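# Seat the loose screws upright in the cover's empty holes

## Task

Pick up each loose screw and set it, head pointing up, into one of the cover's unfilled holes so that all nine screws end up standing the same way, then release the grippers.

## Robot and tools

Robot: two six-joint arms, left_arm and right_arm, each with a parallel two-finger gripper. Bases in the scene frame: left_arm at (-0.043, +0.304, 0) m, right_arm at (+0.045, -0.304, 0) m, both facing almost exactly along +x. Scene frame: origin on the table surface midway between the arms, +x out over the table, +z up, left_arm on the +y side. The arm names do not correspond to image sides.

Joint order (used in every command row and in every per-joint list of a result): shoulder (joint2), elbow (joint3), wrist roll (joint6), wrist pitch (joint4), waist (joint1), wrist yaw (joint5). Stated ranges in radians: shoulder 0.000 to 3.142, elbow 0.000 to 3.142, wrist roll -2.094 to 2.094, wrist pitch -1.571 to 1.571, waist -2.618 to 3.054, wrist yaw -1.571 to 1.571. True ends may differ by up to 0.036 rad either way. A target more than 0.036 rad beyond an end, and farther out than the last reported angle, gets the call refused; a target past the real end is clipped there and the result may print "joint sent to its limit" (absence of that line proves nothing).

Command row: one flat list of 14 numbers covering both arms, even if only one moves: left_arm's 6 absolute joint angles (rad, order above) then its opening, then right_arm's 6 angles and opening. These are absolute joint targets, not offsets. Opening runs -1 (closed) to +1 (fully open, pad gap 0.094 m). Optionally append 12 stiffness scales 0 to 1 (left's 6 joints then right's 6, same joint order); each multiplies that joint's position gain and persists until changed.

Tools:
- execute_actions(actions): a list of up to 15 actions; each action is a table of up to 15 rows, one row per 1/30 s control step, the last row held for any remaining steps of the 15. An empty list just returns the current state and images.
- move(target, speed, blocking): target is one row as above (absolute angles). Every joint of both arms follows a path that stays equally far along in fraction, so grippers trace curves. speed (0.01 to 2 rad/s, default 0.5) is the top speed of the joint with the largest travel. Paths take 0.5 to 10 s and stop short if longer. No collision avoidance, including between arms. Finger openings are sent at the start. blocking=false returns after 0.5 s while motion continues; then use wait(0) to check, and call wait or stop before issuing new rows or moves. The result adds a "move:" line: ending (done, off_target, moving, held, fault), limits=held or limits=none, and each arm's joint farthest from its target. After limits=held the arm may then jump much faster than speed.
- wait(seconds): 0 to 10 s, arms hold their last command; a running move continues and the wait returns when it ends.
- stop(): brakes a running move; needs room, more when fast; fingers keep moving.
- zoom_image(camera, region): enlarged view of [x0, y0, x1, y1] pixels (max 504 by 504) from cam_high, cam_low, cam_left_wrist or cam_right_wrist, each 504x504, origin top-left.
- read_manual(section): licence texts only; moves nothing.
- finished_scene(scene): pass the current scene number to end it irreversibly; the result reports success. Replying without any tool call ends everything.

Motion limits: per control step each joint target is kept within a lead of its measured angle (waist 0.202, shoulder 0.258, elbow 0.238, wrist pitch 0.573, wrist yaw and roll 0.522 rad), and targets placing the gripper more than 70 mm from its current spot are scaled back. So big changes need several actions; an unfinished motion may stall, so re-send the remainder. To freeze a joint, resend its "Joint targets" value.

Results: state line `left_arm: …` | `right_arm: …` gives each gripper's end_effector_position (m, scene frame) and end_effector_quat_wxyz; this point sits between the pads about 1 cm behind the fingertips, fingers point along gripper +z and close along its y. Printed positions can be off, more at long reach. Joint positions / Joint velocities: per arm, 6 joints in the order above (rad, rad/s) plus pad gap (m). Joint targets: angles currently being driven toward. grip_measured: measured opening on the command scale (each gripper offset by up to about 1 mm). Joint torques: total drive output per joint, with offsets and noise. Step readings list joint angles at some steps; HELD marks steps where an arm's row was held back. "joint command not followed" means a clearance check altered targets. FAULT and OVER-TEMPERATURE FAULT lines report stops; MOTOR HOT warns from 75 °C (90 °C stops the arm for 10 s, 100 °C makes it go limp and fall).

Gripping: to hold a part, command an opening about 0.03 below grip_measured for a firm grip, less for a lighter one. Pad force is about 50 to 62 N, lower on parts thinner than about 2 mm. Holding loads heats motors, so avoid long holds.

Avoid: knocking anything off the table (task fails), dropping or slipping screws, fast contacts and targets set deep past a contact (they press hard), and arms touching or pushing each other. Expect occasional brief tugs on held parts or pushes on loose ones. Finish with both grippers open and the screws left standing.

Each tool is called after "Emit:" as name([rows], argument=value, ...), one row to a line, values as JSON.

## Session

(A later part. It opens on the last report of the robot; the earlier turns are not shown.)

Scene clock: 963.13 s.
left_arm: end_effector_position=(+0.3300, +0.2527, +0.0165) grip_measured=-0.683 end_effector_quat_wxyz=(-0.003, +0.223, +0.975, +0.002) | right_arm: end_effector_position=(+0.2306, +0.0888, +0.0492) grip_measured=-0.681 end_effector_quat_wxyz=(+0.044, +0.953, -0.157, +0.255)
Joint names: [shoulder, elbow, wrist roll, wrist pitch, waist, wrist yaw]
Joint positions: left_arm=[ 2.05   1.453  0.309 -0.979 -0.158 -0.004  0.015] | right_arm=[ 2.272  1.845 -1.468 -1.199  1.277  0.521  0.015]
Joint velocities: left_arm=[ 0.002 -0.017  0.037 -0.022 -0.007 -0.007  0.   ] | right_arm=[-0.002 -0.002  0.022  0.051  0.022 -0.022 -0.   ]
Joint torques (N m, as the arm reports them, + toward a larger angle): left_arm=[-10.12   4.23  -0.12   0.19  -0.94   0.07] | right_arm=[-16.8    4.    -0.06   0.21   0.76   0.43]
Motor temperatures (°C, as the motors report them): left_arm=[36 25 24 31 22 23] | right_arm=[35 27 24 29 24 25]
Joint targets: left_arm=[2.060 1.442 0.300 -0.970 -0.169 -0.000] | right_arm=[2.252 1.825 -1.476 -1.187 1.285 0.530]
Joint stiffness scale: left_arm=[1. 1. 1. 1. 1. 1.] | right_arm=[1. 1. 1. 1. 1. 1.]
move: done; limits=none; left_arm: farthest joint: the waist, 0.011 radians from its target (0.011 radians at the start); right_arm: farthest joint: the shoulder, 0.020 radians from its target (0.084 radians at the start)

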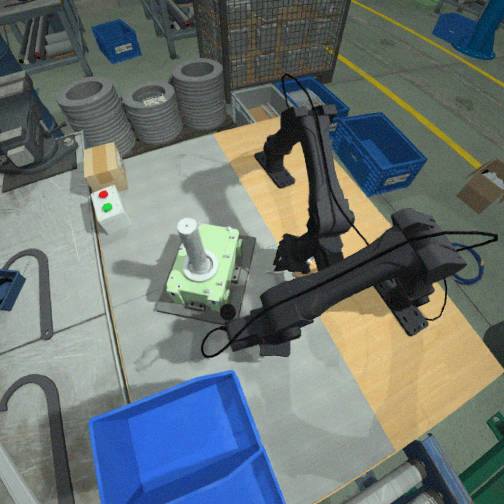

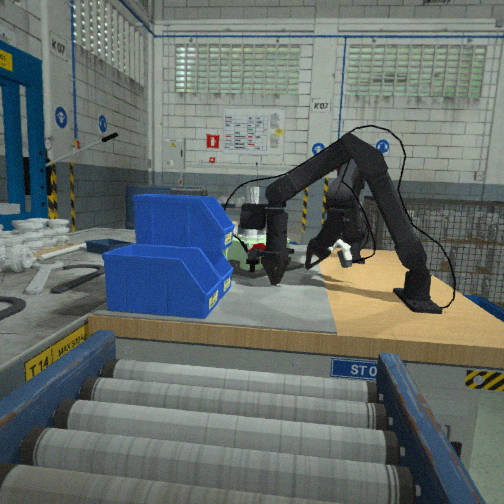

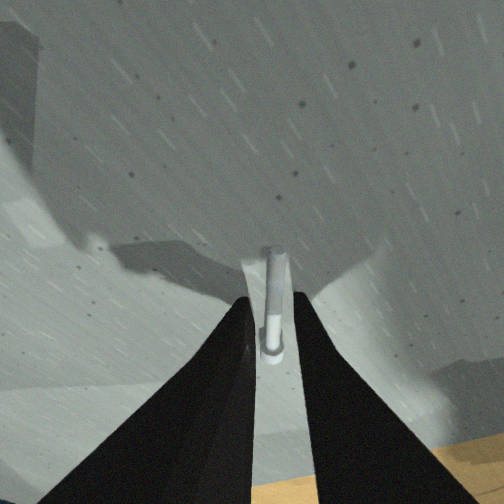

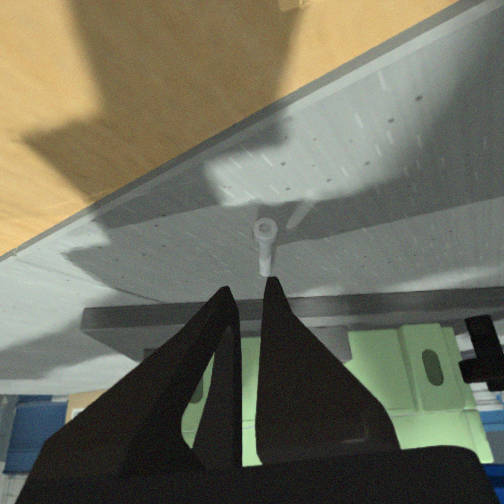

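Emit:
execute_actions([
  [[2.060,1.442,0.30,-0.970,-0.169,0,-0.95, 2.29,1.835,-1.50,-1.17,1.285,0.53,-0.68]],
  [[2.060,1.442,0.30,-0.970,-0.169,0,-0.95, 2.303,1.835,-1.50,-1.16,1.285,0.53,-0.68]],
])

Scene clock: 974.50 s.
left_arm: end_effector_position=(+0.3301, +0.2527, +0.0165) grip_measured=-0.923 end_effector_quat_wxyz=(-0.003, +0.222, +0.975, +0.002) | right_arm: end_effector_position=(+0.2317, +0.0929, +0.0388) grip_measured=-0.681 end_effector_quat_wxyz=(+0.046, +0.955, -0.146, +0.255)
Joint names: [shoulder, elbow, wrist roll, wrist pitch, waist, wrist yaw]
Joint positions: left_arm=[ 2.05   1.453  0.309 -0.979 -0.158 -0.004  0.004] | right_arm=[ 2.297  1.845 -1.492 -1.171  1.277  0.522  0.015]
Joint velocities: left_arm=[-0.017  0.007 -0.051  0.007 -0.007 -0.022 -0.001] | right_arm=[-0.012 -0.012  0.037 -0.037 -0.007 -0.007 -0.   ]
Joint torques (N m, as the arm reports them, + toward a larger angle): left_arm=[-10.13   4.25  -0.11   0.17  -0.95   0.07] | right_arm=[-14.46   4.69  -0.01   0.23   0.74   0.38]
Motor temperatures (°C, as the motors report them): left_arm=[36 25 24 30 22 23] | right_arm=[36 26 24 29 24 25]
Joint targets: left_arm=[2.060 1.442 0.300 -0.970 -0.169 -0.000] | right_arm=[2.303 1.835 -1.500 -1.160 1.285 0.530]
Joint stiffness scale: left_arm=[1. 1. 1. 1. 1. 1.] | right_arm=[1. 1. 1. 1. 1. 1.]
Step readings (joint positions; steps 1 to 15: 1st action; 16 to 30: 2nd action):
0: left_arm=[2.050 1.453 0.309 -0.979 -0.158 -0.004] | right_arm=[2.272 1.845 -1.468 -1.198 1.277 0.521]
1: left_arm=[2.050 1.453 0.309 -0.979 -0.158 -0.004] | right_arm=[2.272 1.845 -1.471 -1.197 1.277 0.521]
2: left_arm=[2.050 1.453 0.309 -0.979 -0.158 -0.004] | right_arm=[2.273 1.845 -1.475 -1.194 1.277 0.522]
4: left_arm=[2.050 1.453 0.309 -0.979 -0.158 -0.004] | right_arm=[2.277 1.845 -1.481 -1.189 1.277 0.522]
8: left_arm=[2.050 1.453 0.309 -0.979 -0.158 -0.004] | right_arm=[2.283 1.845 -1.488 -1.184 1.277 0.522]
15: left_arm=[2.050 1.453 0.309 -0.979 -0.158 -0.004] | right_arm=[2.283 1.845 -1.491 -1.181 1.277 0.522]
16: left_arm=[2.050 1.453 0.309 -0.979 -0.158 -0.004] | right_arm=[2.284 1.845 -1.491 -1.181 1.277 0.522]
17: left_arm=[2.050 1.453 0.309 -0.979 -0.158 -0.004] | right_arm=[2.285 1.845 -1.491 -1.179 1.277 0.522]
19: left_arm=[2.050 1.453 0.309 -0.979 -0.158 -0.004] | right_arm=[2.289 1.845 -1.492 -1.176 1.277 0.522]
23: left_arm=[2.050 1.453 0.309 -0.979 -0.158 -0.004] | right_arm=[2.296 1.845 -1.492 -1.173 1.277 0.522]
30: Joint positions above

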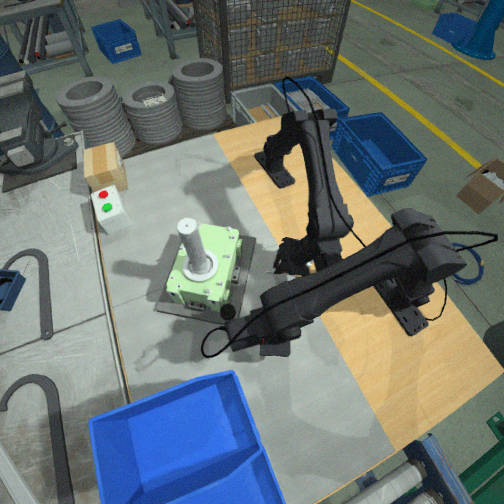

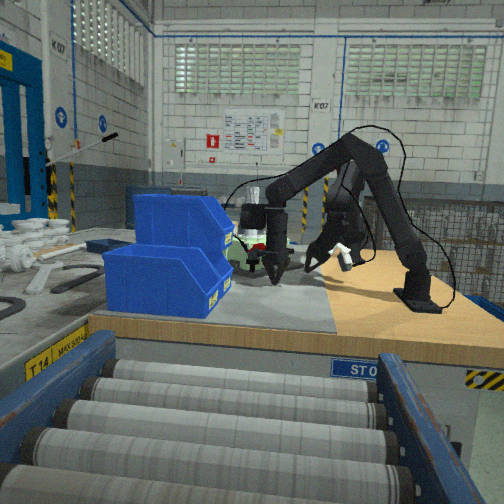

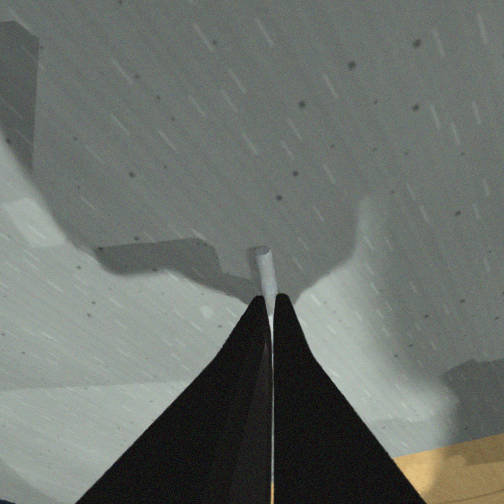

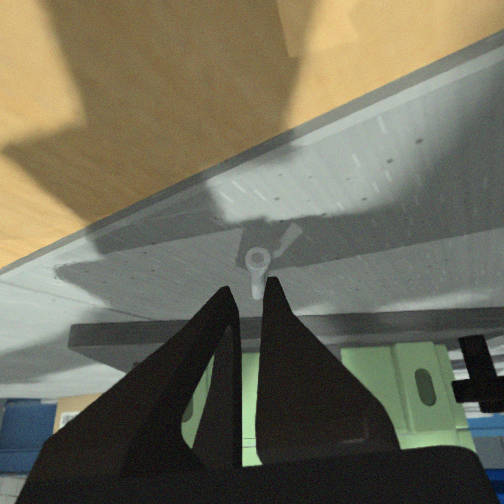

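Emit:
execute_actions([
  [[2.0,1.45,0.30,-0.980,-0.169,0,-0.95, 2.313,1.835,-1.50,-1.15,1.285,0.53,-0.68]],
  [[1.95,1.42,0.30,-1.0,-0.169,0,-0.95, 2.323,1.835,-1.50,-1.14,1.285,0.53,-0.68]],
])

Scene clock: 984.73 s.
left_arm: end_effector_position=(+0.3267, +0.2532, +0.0383) grip_measured=-0.923 end_effector_quat_wxyz=(+0.019, +0.222, +0.975, +0.004) | right_arm: end_effector_position=(+0.2325, +0.0955, +0.0324) grip_measured=-0.681 end_effector_quat_wxyz=(+0.045, +0.954, -0.145, +0.257)
Joint names: [shoulder, elbow, wrist roll, wrist pitch, waist, wrist yaw]
Joint positions: left_arm=[ 1.972  1.43   0.309 -0.99  -0.158 -0.004  0.004] | right_arm=[ 2.312  1.845 -1.492 -1.154  1.278  0.525  0.015]
Joint velocities: left_arm=[-0.022 -0.007 -0.022 -0.022 -0.017  0.007 -0.001] | right_arm=[ 0.007  0.002  0.051  0.037  0.007 -0.022  0.001]
Joint torques (N m, as the arm reports them, + toward a larger angle): left_arm=[-12.51   4.55  -0.11   0.05  -0.94   0.06] | right_arm=[-13.98   4.66   0.03   0.26   0.57   0.38]
Motor temperatures (°C, as the motors report them): left_arm=[36 25 24 30 22 23] | right_arm=[36 25 24 29 24 25]
Joint targets: left_arm=[1.950 1.420 0.300 -1.000 -0.169 0.000] | right_arm=[2.323 1.835 -1.500 -1.140 1.285 0.530]
Joint stiffness scale: left_arm=[1. 1. 1. 1. 1. 1.] | right_arm=[1. 1. 1. 1. 1. 1.]
Step readings (joint positions; steps 1 to 15: 1st action; 16 to 30: 2nd action):
0: left_arm=[2.050 1.453 0.309 -0.979 -0.158 -0.004] | right_arm=[2.297 1.845 -1.492 -1.171 1.277 0.522]
1: left_arm=[2.048 1.453 0.309 -0.979 -0.158 -0.004] | right_arm=[2.297 1.845 -1.492 -1.170 1.277 0.522]
2: left_arm=[2.046 1.453 0.309 -0.979 -0.158 -0.004] | right_arm=[2.298 1.845 -1.492 -1.168 1.277 0.522]
4: left_arm=[2.037 1.453 0.309 -0.979 -0.158 -0.004] | right_arm=[2.300 1.845 -1.492 -1.165 1.277 0.522]
8: left_arm=[2.026 1.453 0.309 -0.979 -0.158 -0.004] | right_arm=[2.305 1.845 -1.492 -1.163 1.277 0.522]
15: left_arm=[2.026 1.453 0.309 -0.979 -0.158 -0.004] | right_arm=[2.305 1.845 -1.492 -1.161 1.277 0.522]
16: left_arm=[2.021 1.449 0.309 -0.978 -0.158 -0.004] | right_arm=[2.306 1.845 -1.492 -1.160 1.277 0.523]
17: left_arm=[2.011 1.440 0.309 -0.978 -0.158 -0.004] | right_arm=[2.307 1.845 -1.492 -1.158 1.277 0.523]
19: left_arm=[1.991 1.430 0.309 -0.987 -0.158 -0.004] | right_arm=[2.310 1.845 -1.492 -1.155 1.277 0.523]
23: left_arm=[1.972 1.430 0.309 -0.990 -0.158 -0.004] | right_arm=[2.312 1.845 -1.492 -1.154 1.278 0.525]
30: Joint positions above

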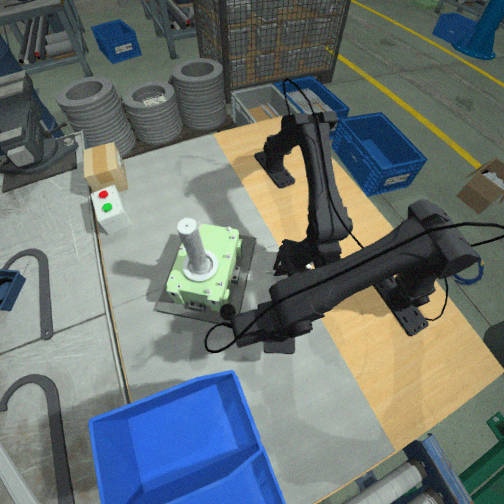

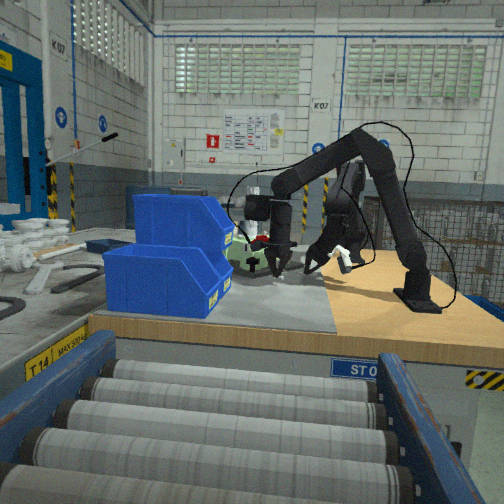

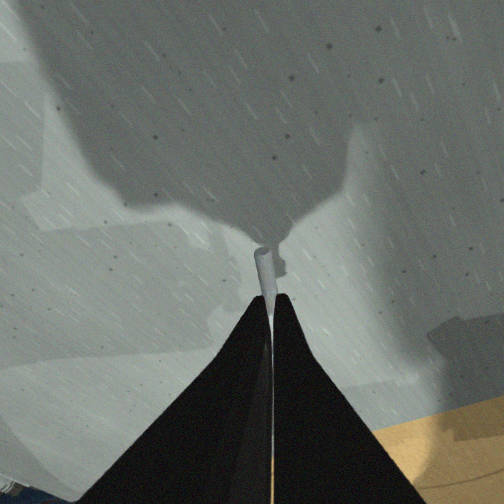

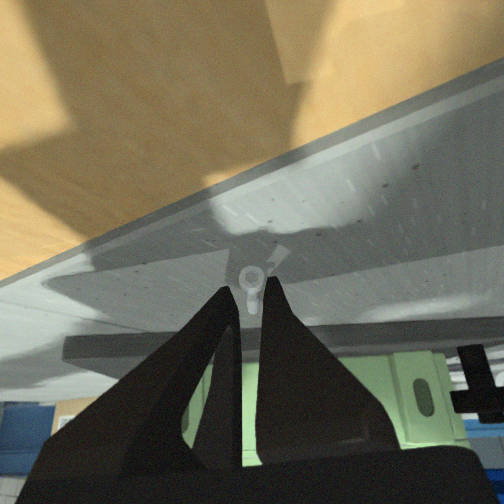

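Emit:
move(target=[1.705,1.148,-0.6,-1.015,-0.169,0,-0.95, 2.288,1.835,-1.50,-1.15,1.315,0.53,-0.68], speed=0.7)

Scene clock: 994.63 s.
left_arm: end_effector_position=(+0.2530, +0.2636, +0.0484) grip_measured=-0.923 end_effector_quat_wxyz=(-0.003, -0.223, +0.975, +0.003) | right_arm: end_effector_position=(+0.2207, +0.1016, +0.0359) grip_measured=-0.681 end_effector_quat_wxyz=(+0.037, +0.956, -0.132, +0.258)
Joint names: [shoulder, elbow, wrist roll, wrist pitch, waist, wrist yaw]
Joint positions: left_arm=[ 1.733  1.16  -0.59  -1.006 -0.158 -0.004  0.004] | right_arm=[ 2.304  1.845 -1.492 -1.154  1.308  0.526  0.015]
Joint velocities: left_arm=[-0.022 -0.002 -0.007  0.007 -0.007 -0.022 -0.001] | right_arm=[ 0.002  0.002  0.037  0.007 -0.017 -0.022 -0.   ]
Joint torques (N m, as the arm reports them, + toward a larger angle): left_arm=[-10.58   4.2   -0.15   0.    -0.94   0.06] | right_arm=[-16.68   4.8   -0.01   0.17   0.62   0.37]
Motor temperatures (°C, as the motors report them): left_arm=[37 25 24 30 22 23] | right_arm=[36 25 24 28 24 25]
Joint targets: left_arm=[1.705 1.148 -0.600 -1.015 -0.169 -0.000] | right_arm=[2.288 1.835 -1.500 -1.150 1.315 0.530]
Joint stiffness scale: left_arm=[1. 1. 1. 1. 1. 1.] | right_arm=[1. 1. 1. 1. 1. 1.]
move: off_target (left_arm); limits=none; left_arm: farthest joint: the shoulder, 0.028 radians from its target (0.267 radians at the start); right_arm: farthest joint: the shoulder, 0.016 radians from its target (0.024 radians at the start)

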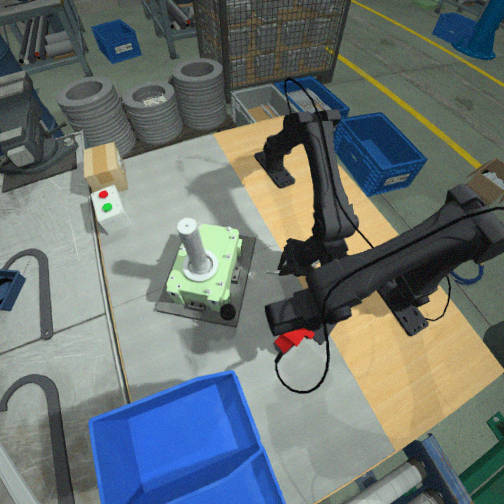

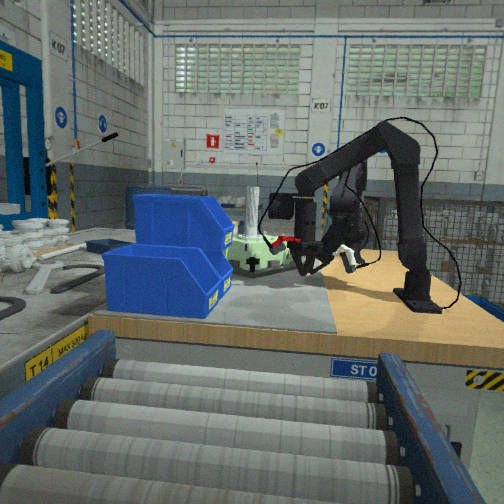

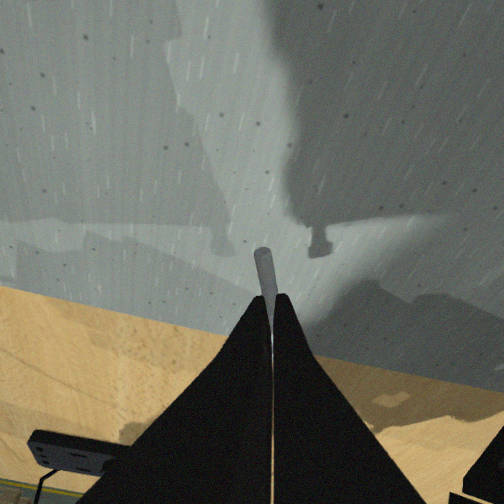

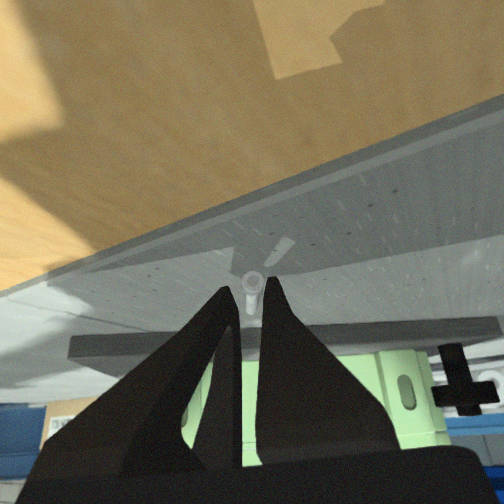

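Emit:
move(target=[1.80,1.155,-2.06,-0.94,-0.169,0,-0.95, 2.321,1.835,-1.50,-1.15,1.315,0.53,-0.68], speed=1.0)

Emit:
move(target=[1.852,1.155,-2.06,-0.879,-0.169,0,-0.95, 2.318,1.835,-1.50,-1.15,1.315,0.53,-0.89], speed=0.1)

Scene clock: 1004.97 s.
left_arm: end_effector_position=(+0.2637, +0.2621, +0.0330) grip_measured=-0.923 end_effector_quat_wxyz=(-0.001, +0.816, -0.577, -0.001) | right_arm: end_effector_position=(+0.2207, +0.1009, +0.0325) grip_measured=-0.681 end_effector_quat_wxyz=(+0.041, +0.956, -0.131, +0.258)
Joint names: [shoulder, elbow, wrist roll, wrist pitch, waist, wrist yaw]
Joint positions: left_arm=[ 1.786  1.16  -2.051 -0.945 -0.158 -0.004  0.004] | right_arm=[ 2.312  1.845 -1.492 -1.154  1.308  0.526  0.015]
Joint velocities: left_arm=[ 0.012  0.022 -0.022  0.022  0.017  0.007 -0.   ] | right_arm=[-0.007 -0.012 -0.007  0.022 -0.002  0.022  0.   ]
Joint torques (N m, as the arm reports them, + toward a larger angle): left_arm=[-7.29  4.64 -0.12  0.15 -0.95  0.06] | right_arm=[-14.3    4.66  -0.06   0.15   0.48   0.4 ]
Motor temperatures (°C, as the motors report them): left_arm=[37 25 24 29 22 23] | right_arm=[37 25 24 28 24 25]
Joint targets: left_arm=[1.800 1.155 -2.060 -0.940 -0.169 -0.000] | right_arm=[2.321 1.835 -1.500 -1.150 1.315 0.530]
Joint stiffness scale: left_arm=[1. 1. 1. 1. 1. 1.] | right_arm=[1. 1. 1. 1. 1. 1.]
move: done; limits=none; left_arm: farthest joint: the shoulder, 0.014 radians from its target (0.067 radians at the start); right_arm: farthest joint: the elbow, 0.010 radians from its target (0.010 radians at the start)

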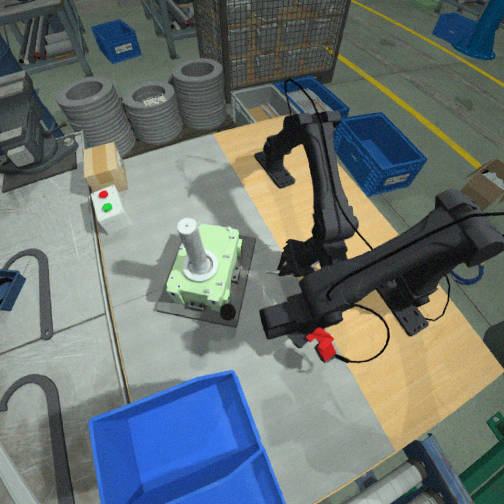

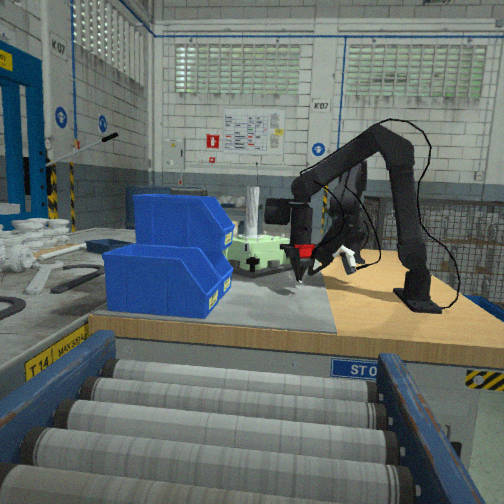

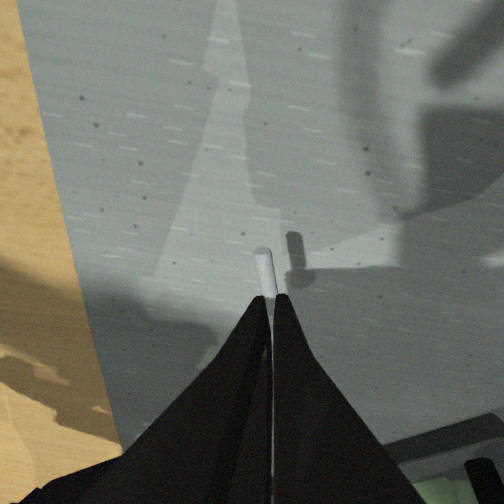

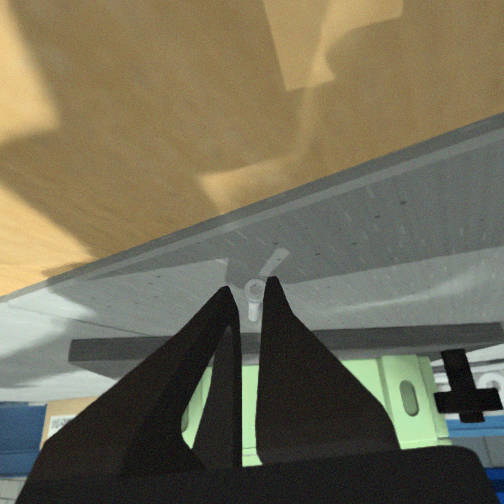

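Scene clock: 1006.10 s.
left_arm: end_effector_position=(+0.2736, +0.2606, +0.0173) grip_measured=-0.923 end_effector_quat_wxyz=(-0.003, +0.816, -0.577, +0.002) | right_arm: end_effector_position=(+0.2207, +0.1009, +0.0325) grip_measured=-0.870 end_effector_quat_wxyz=(+0.041, +0.956, -0.131, +0.258)
Joint names: [shoulder, elbow, wrist roll, wrist pitch, waist, wrist yaw]
Joint positions: left_arm=[ 1.84   1.16  -2.051 -0.885 -0.158 -0.004  0.004] | right_arm=[ 2.312  1.845 -1.492 -1.154  1.308  0.526  0.006]
Joint velocities: left_arm=[ 0.007 -0.007 -0.037  0.051  0.012  0.051 -0.   ] | right_arm=[ 0.017 -0.012 -0.022 -0.007  0.002 -0.051 -0.001]
Joint torques (N m, as the arm reports them, + toward a larger angle): left_arm=[-7.85  4.55 -0.12  0.13 -0.98  0.06] | right_arm=[-14.68   4.8   -0.04   0.16   0.63   0.38]
Motor temperatures (°C, as the motors report them): left_arm=[36 25 24 29 22 23] | right_arm=[37 25 24 28 24 25]
Joint targets: left_arm=[1.852 1.155 -2.060 -0.879 -0.169 -0.000] | right_arm=[2.318 1.835 -1.500 -1.150 1.315 0.530]
Joint stiffness scale: left_arm=[1. 1. 1. 1. 1. 1.] | right_arm=[1. 1. 1. 1. 1. 1.]
move: done; limits=none; left_arm: farthest joint: the shoulder, 0.012 radians from its target (0.066 radians at the start); right_arm: farthest joint: the elbow, 0.010 radians from its target (0.010 radians at the start)

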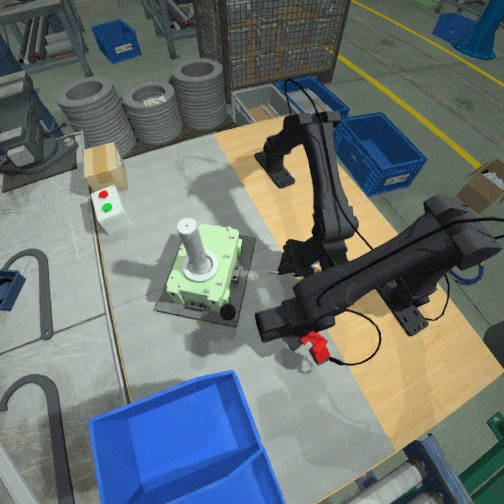

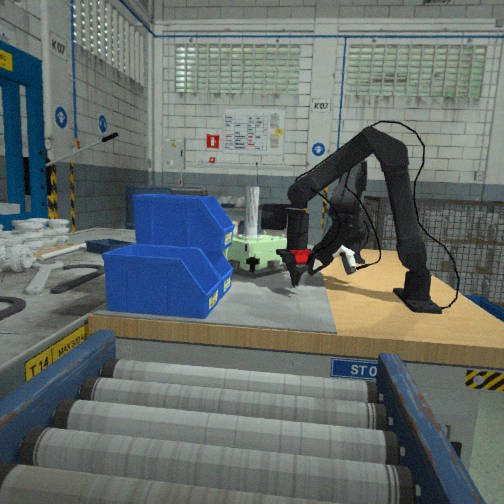

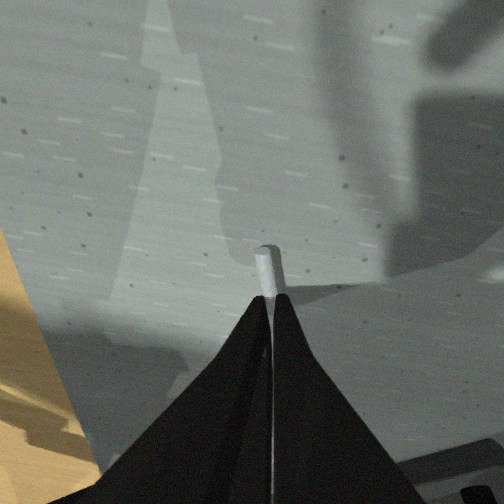

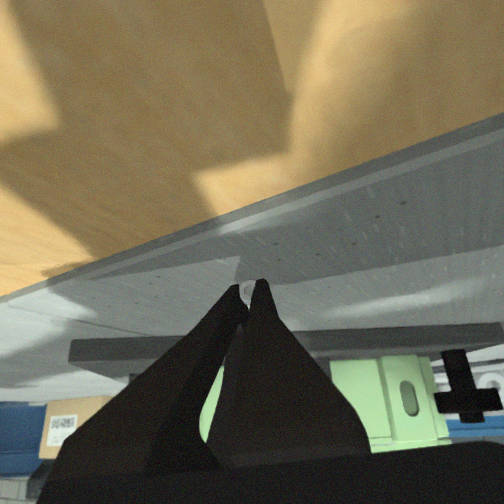

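Emit:
execute_actions([
  [[1.856,1.155,-2.06,-0.879,-0.169,0,-0.95, 2.27,1.845,-1.50,-1.16,1.315,0.53,-0.90]],
  [[1.856,1.155,-2.06,-0.879,-0.169,0,-0.68, 2.22,1.845,-1.50,-1.2,1.315,0.53,-0.90]],
])

Scene clock: 1015.00 s.
left_arm: end_effector_position=(+0.2738, +0.2606, +0.0173) grip_measured=-0.683 end_effector_quat_wxyz=(-0.003, +0.817, -0.577, +0.002) | right_arm: end_effector_position=(+0.2207, +0.1010, +0.0686) grip_measured=-0.870 end_effector_quat_wxyz=(+0.012, +0.956, -0.139, +0.260)
Joint names: [shoulder, elbow, wrist roll, wrist pitch, waist, wrist yaw]
Joint positions: left_arm=[ 1.84   1.16  -2.051 -0.884 -0.158 -0.004  0.015] | right_arm=[ 2.225  1.845 -1.492 -1.18   1.308  0.526  0.006]
Joint velocities: left_arm=[ 0.002 -0.007  0.007 -0.007 -0.017  0.037  0.   ] | right_arm=[ 0.007 -0.007 -0.051 -0.037  0.007 -0.007 -0.002]
Joint torques (N m, as the arm reports them, + toward a larger angle): left_arm=[-7.47  4.57 -0.12  0.17 -0.96  0.07] | right_arm=[-15.09   5.57  -0.01   0.08   0.7    0.37]
Motor temperatures (°C, as the motors report them): left_arm=[35 25 24 29 22 23] | right_arm=[36 25 24 28 24 25]
Joint targets: left_arm=[1.856 1.155 -2.060 -0.879 -0.169 -0.000] | right_arm=[2.220 1.845 -1.500 -1.200 1.315 0.530]
Joint stiffness scale: left_arm=[1. 1. 1. 1. 1. 1.] | right_arm=[1. 1. 1. 1. 1. 1.]
Step readings (joint positions; steps 1 to 15: 1st action; 16 to 30: 2nd action):
0: left_arm=[1.840 1.160 -2.051 -0.884 -0.158 -0.004] | right_arm=[2.312 1.845 -1.492 -1.154 1.308 0.526]
1: left_arm=[1.840 1.160 -2.051 -0.884 -0.158 -0.004] | right_arm=[2.310 1.845 -1.492 -1.154 1.308 0.526]
2: left_arm=[1.840 1.160 -2.051 -0.884 -0.158 -0.004] | right_arm=[2.308 1.845 -1.492 -1.154 1.308 0.526]
4: left_arm=[1.840 1.160 -2.051 -0.884 -0.158 -0.004] | right_arm=[2.297 1.845 -1.492 -1.154 1.308 0.526]
8: left_arm=[1.840 1.160 -2.051 -0.884 -0.158 -0.004] | right_arm=[2.281 1.845 -1.492 -1.154 1.308 0.526]
15: left_arm=[1.840 1.160 -2.051 -0.884 -0.158 -0.004] | right_arm=[2.281 1.845 -1.492 -1.154 1.308 0.526]
16: left_arm=[1.840 1.160 -2.051 -0.884 -0.158 -0.004] | right_arm=[2.277 1.845 -1.492 -1.155 1.308 0.526]
17: left_arm=[1.840 1.160 -2.051 -0.884 -0.158 -0.004] | right_arm=[2.272 1.845 -1.492 -1.162 1.308 0.526]
19: left_arm=[1.840 1.160 -2.051 -0.884 -0.158 -0.004] | right_arm=[2.254 1.845 -1.492 -1.170 1.308 0.526]
23: left_arm=[1.840 1.160 -2.051 -0.884 -0.158 -0.004] | right_arm=[2.226 1.845 -1.492 -1.176 1.308 0.526]
30: Joint positions above

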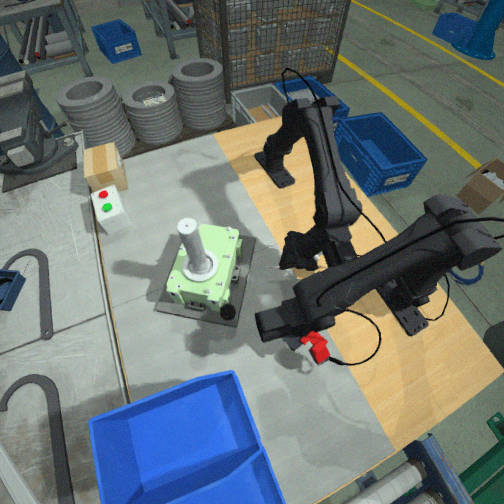

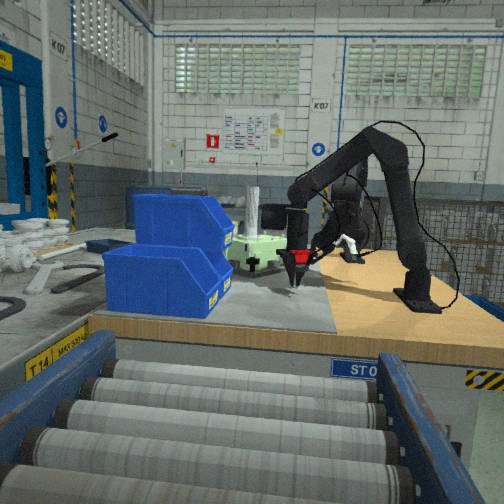

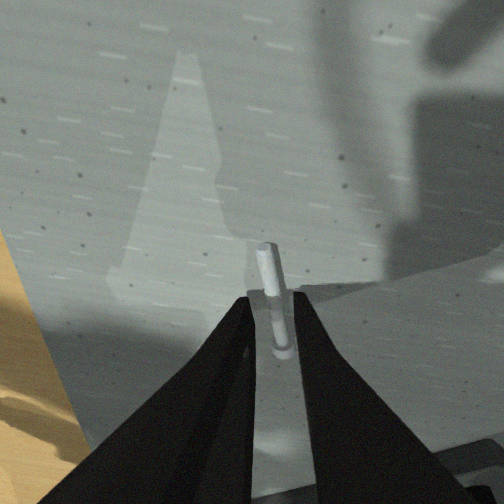

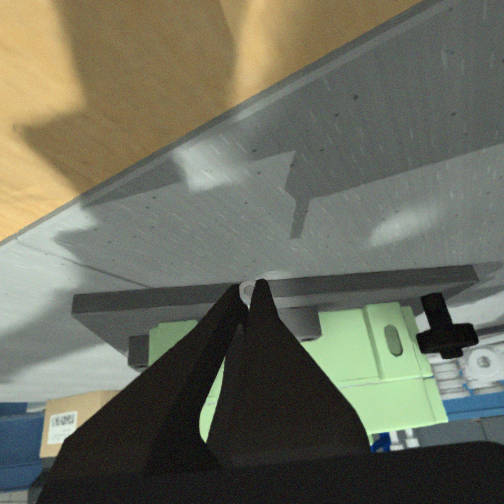

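Emit:
move(target=[1.66,1.16,-2.06,-1.08,-0.169,0,-0.68, 1.6,1.4,-1.4,-1.3,1.27,0.3,-0.90], speed=0.6)

Emit:
move(target=[1.9,1.5,0.76,-1.4,-0.35,-0.3,-0.68, 1.2,1.1,0,-0.3,0.9,0,-0.90], speed=1.2)

Scene clock: 1045.60 s.
left_arm: end_effector_position=(+0.2417, +0.2651, +0.0616) grip_measured=-0.683 end_effector_quat_wxyz=(+0.002, +0.817, -0.577, -0.009) | right_arm: end_effector_position=(+0.1682, -0.0202, +0.1564) grip_measured=-0.870 end_effector_quat_wxyz=(-0.042, +0.966, -0.202, +0.155)
Joint names: [shoulder, elbow, wrist roll, wrist pitch, waist, wrist yaw]
Joint positions: left_arm=[ 1.685  1.16  -2.051 -1.064 -0.158 -0.004  0.015] | right_arm=[ 1.609  1.42  -1.41  -1.285  1.278  0.309  0.006]
Joint velocities: left_arm=[ 0.002 -0.027 -0.051 -0.007  0.002 -0.051 -0.   ] | right_arm=[-0.007  0.007 -0.022  0.037 -0.022 -0.022  0.001]
Joint torques (N m, as the arm reports them, + toward a larger angle): left_arm=[-9.86  5.12 -0.12 -0.1  -0.95  0.06] | right_arm=[-9.14  4.31  0.11  0.27 -0.64  0.12]
Motor temperatures (°C, as the motors report them): left_arm=[34 25 24 28 22 23] | right_arm=[37 25 24 27 24 25]
Joint targets: left_arm=[1.660 1.160 -2.060 -1.080 -0.169 -0.000] | right_arm=[1.600 1.400 -1.400 -1.300 1.270 0.300]
Joint stiffness scale: left_arm=[1. 1. 1. 1. 1. 1.] | right_arm=[1. 1. 1. 1. 1. 1.]
move: off_target (left_arm); limits=none; left_arm: farthest joint: the shoulder, 0.025 radians from its target (0.180 radians at the start); right_arm: farthest joint: the elbow, 0.020 radians from its target (0.445 radians at the start)

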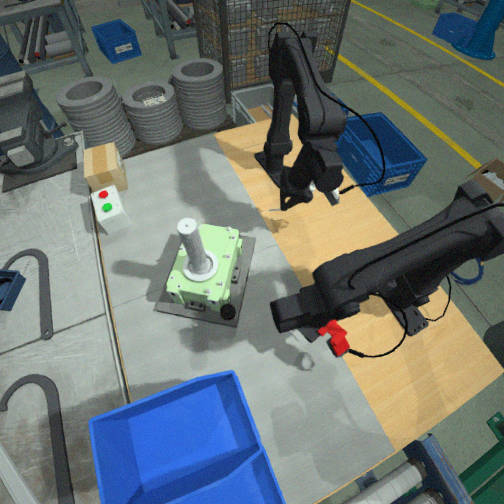

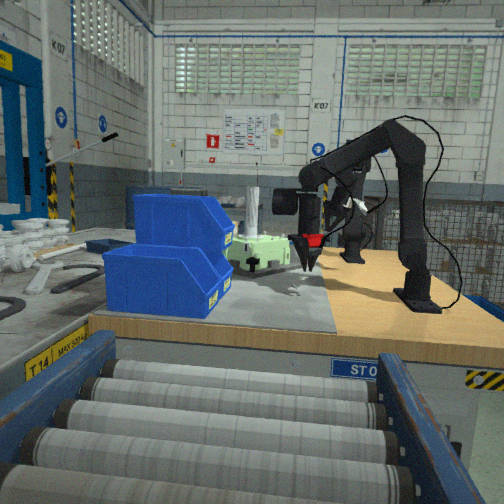

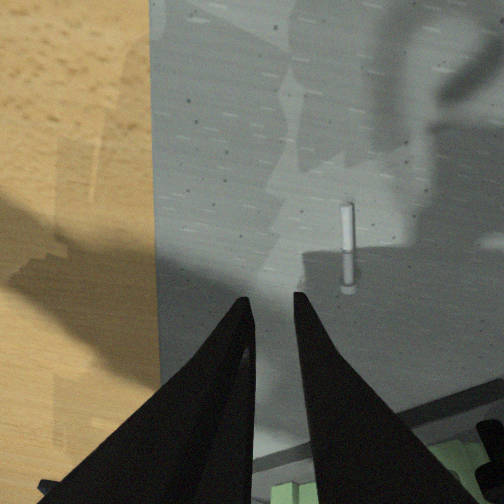

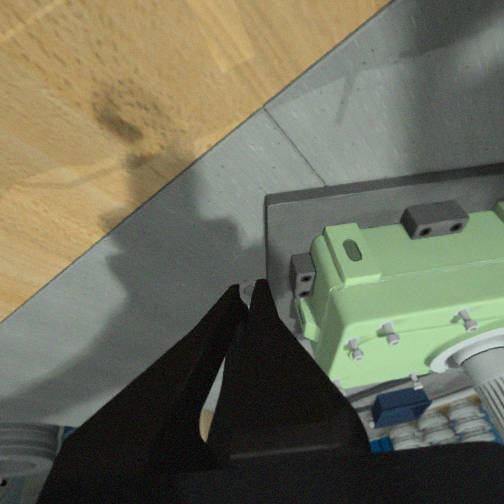

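Scene clock: 1048.93 s.
left_arm: end_effector_position=(+0.2538, +0.2601, +0.0918) grip_measured=-0.683 end_effector_quat_wxyz=(-0.141, +0.516, +0.837, +0.117) | right_arm: end_effector_position=(+0.2771, +0.0296, +0.3043) grip_measured=-0.870 end_effector_quat_wxyz=(+0.490, -0.388, +0.739, +0.251)
Joint names: [shoulder, elbow, wrist roll, wrist pitch, waist, wrist yaw]
Joint positions: left_arm=[ 1.886  1.474  0.75  -1.388 -0.338 -0.292  0.015] | right_arm=[ 1.217  1.12  -0.007 -0.308  0.908  0.006  0.006]
Joint velocities: left_arm=[-0.007  0.012  0.081 -0.037 -0.007  0.066 -0.002] | right_arm=[-0.002 -0.007  0.037 -0.066  0.002  0.007  0.001]
Joint torques (N m, as the arm reports them, + toward a larger angle): left_arm=[-8.14  6.76  0.08 -0.4  -0.97 -0.27] | right_arm=[-6.92  5.58  0.12  2.03 -0.8  -0.05]
Motor temperatures (°C, as the motors report them): left_arm=[34 26 24 28 22 23] | right_arm=[36 25 24 28 24 25]
Joint targets: left_arm=[1.900 1.500 0.760 -1.400 -0.350 -0.300] | right_arm=[1.200 1.100 0.000 -0.300 0.900 -0.000]
Joint stiffness scale: left_arm=[1. 1. 1. 1. 1. 1.] | right_arm=[1. 1. 1. 1. 1. 1.]
move: off_target (left_arm); limits=none; left_arm: farthest joint: the elbow, 0.026 radians from its target (0.340 radians at the start); right_arm: farthest joint: the elbow, 0.020 radians from its target (0.320 radians at the start)

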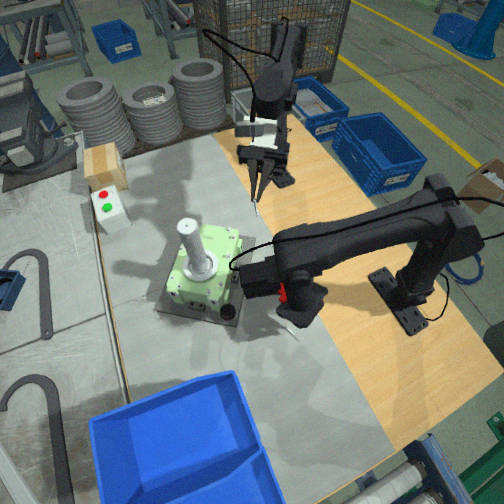

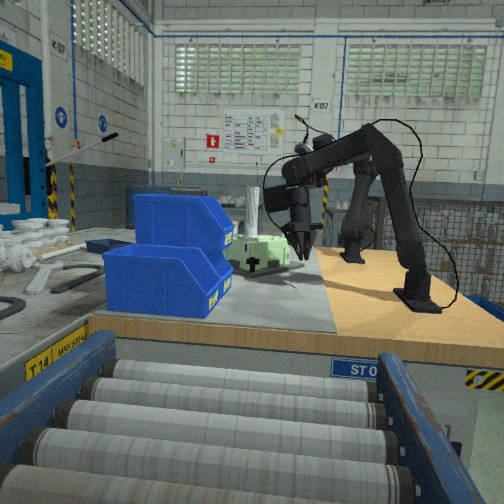

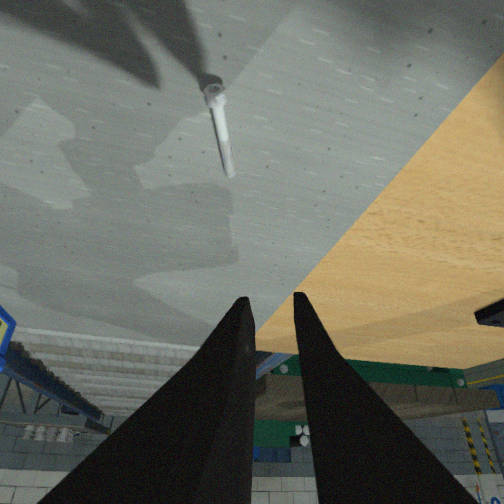

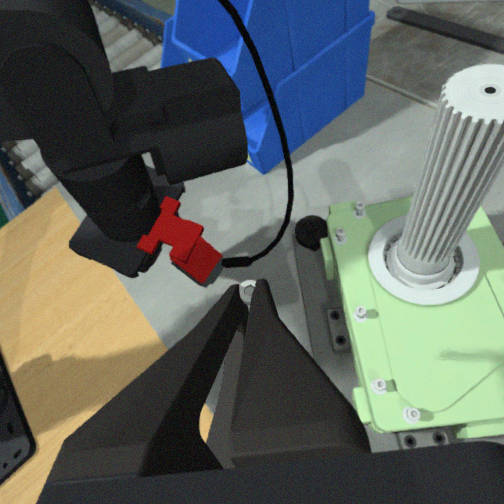

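Emit:
move(target=[1.9,1.5,0.76,-1.4,-0.35,-0.3,-0.68, 1.08,1.1,0,-0.4,0.85,0,-0.90], speed=0.5)

Emit:
move(target=[2.185,1.697,0.76,-1.452,-0.438,-0.383,-0.68, 1.08,1.1,0,-0.4,0.40,0,-0.90], speed=0.4)

Scene clock: 1056.83 s.
left_arm: end_effector_position=(+0.2538, +0.2601, +0.0918) grip_measured=-0.683 end_effector_quat_wxyz=(-0.141, +0.516, +0.837, +0.117) | right_arm: end_effector_position=(+0.2737, -0.0079, +0.3356) grip_measured=-0.870 end_effector_quat_wxyz=(+0.518, -0.362, +0.734, +0.249)
Joint names: [shoulder, elbow, wrist roll, wrist pitch, waist, wrist yaw]
Joint positions: left_arm=[ 1.886  1.474  0.751 -1.388 -0.338 -0.292  0.015] | right_arm=[ 1.089  1.12  -0.007 -0.378  0.858  0.006  0.006]
Joint velocities: left_arm=[-0.022 -0.002 -0.051 -0.007 -0.002  0.037 -0.   ] | right_arm=[ 0.012  0.002 -0.007  0.066 -0.012  0.11  -0.   ]
Joint torques (N m, as the arm reports them, + toward a larger angle): left_arm=[-8.15  6.75  0.08 -0.39 -1.   -0.26] | right_arm=[-4.54  5.3   0.1   1.8  -0.8  -0.04]
Motor temperatures (°C, as the motors report them): left_arm=[34 26 24 28 22 23] | right_arm=[34 25 24 29 24 25]
Joint targets: left_arm=[1.900 1.500 0.760 -1.400 -0.350 -0.300] | right_arm=[1.080 1.100 0.000 -0.400 0.850 0.000]
Joint stiffness scale: left_arm=[1. 1. 1. 1. 1. 1.] | right_arm=[1. 1. 1. 1. 1. 1.]
move: off_target (left_arm, right_arm); limits=none; left_arm: farthest joint: the elbow, 0.026 radians from its target (0.026 radians at the start); right_arm: farthest joint: the wrist pitch, 0.022 radians from its target (0.092 radians at the start)

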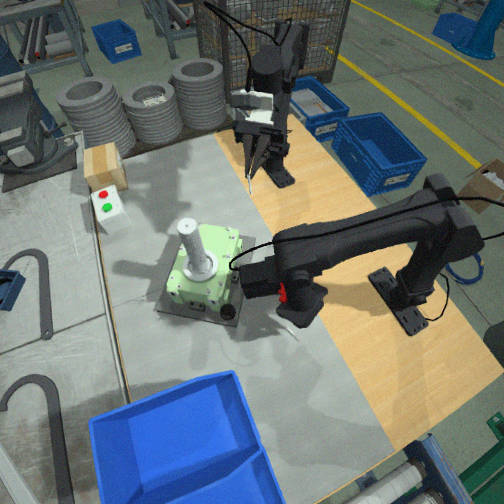

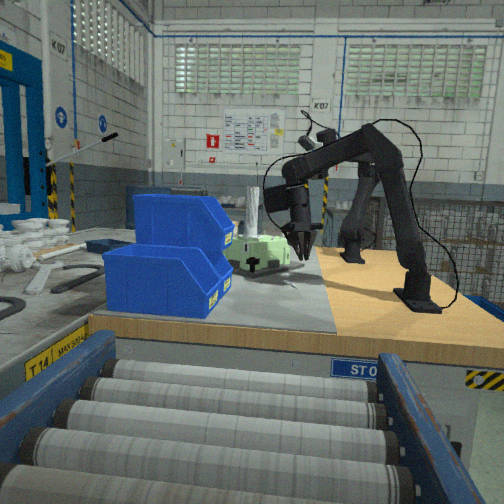

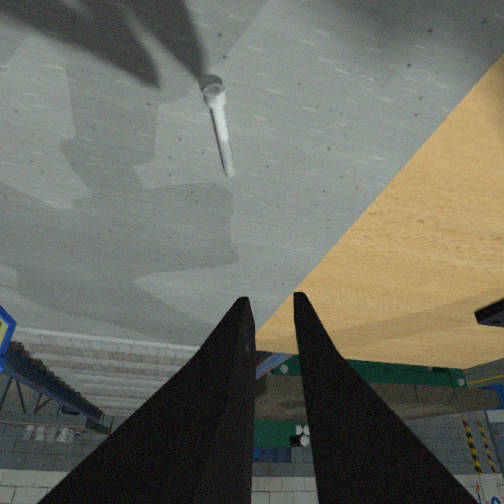

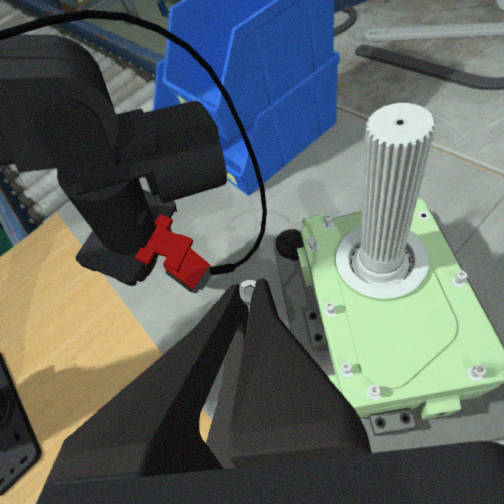

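Scene clock: 1058.53 s.
left_arm: end_effector_position=(+0.2827, +0.2339, +0.0493) grip_measured=-0.683 end_effector_quat_wxyz=(-0.212, +0.559, +0.788, +0.148) | right_arm: end_effector_position=(+0.3799, -0.1369, +0.3356) grip_measured=-0.870 end_effector_quat_wxyz=(+0.560, -0.189, +0.796, +0.128)
Joint names: [shoulder, elbow, wrist roll, wrist pitch, waist, wrist yaw]
Joint positions: left_arm=[ 2.178  1.67   0.751 -1.44  -0.428 -0.373  0.015] | right_arm=[ 1.089  1.12  -0.007 -0.378  0.406  0.003  0.006]
Joint velocities: left_arm=[-0.002 -0.002  0.022  0.022  0.002 -0.022 -0.   ] | right_arm=[-0.027 -0.012  0.022 -0.037 -0.012  0.095 -0.001]
Joint torques (N m, as the arm reports them, + toward a larger angle): left_arm=[-10.97   6.61   0.08  -0.65  -0.85  -0.32] | right_arm=[-4.57  5.31  0.08  1.78 -0.47 -0.02]
Motor temperatures (°C, as the motors report them): left_arm=[35 26 24 28 22 23] | right_arm=[34 25 24 29 24 25]
Joint targets: left_arm=[2.185 1.697 0.760 -1.452 -0.438 -0.383] | right_arm=[1.080 1.100 -0.000 -0.400 0.400 0.000]
Joint stiffness scale: left_arm=[1. 1. 1. 1. 1. 1.] | right_arm=[1. 1. 1. 1. 1. 1.]
move: off_target (left_arm, right_arm); limits=none; left_arm: farthest joint: the elbow, 0.027 radians from its target (0.223 radians at the start); right_arm: farthest joint: the wrist pitch, 0.022 radians from its target (0.022 radians at the start)

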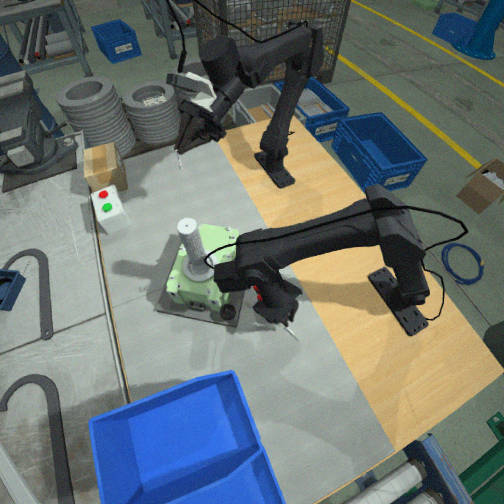

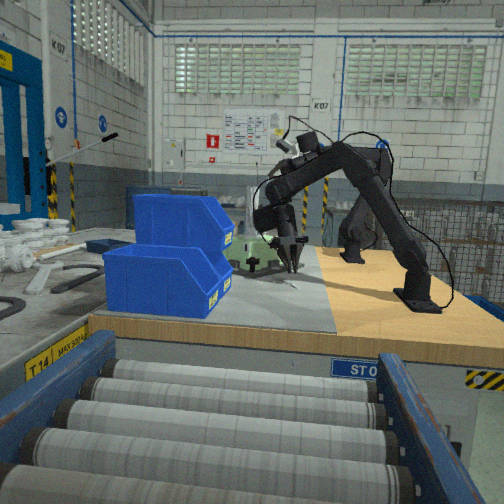

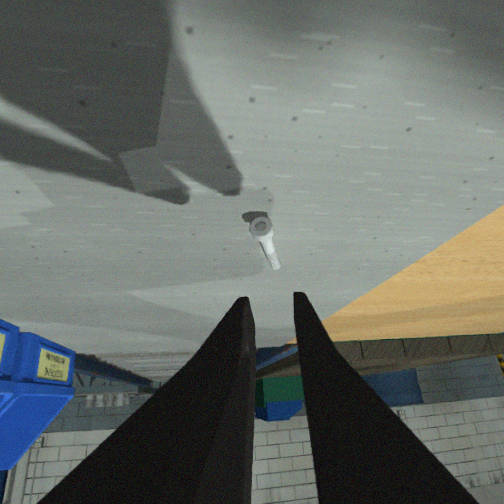

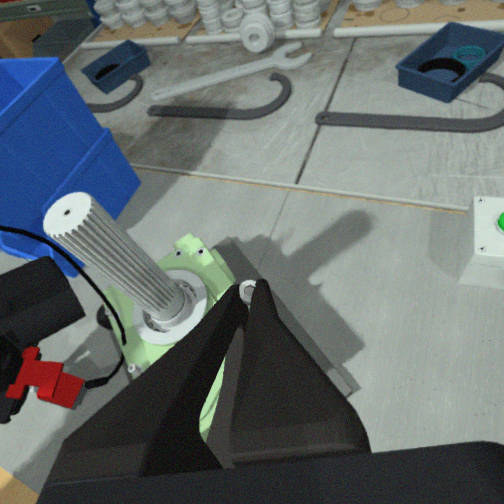

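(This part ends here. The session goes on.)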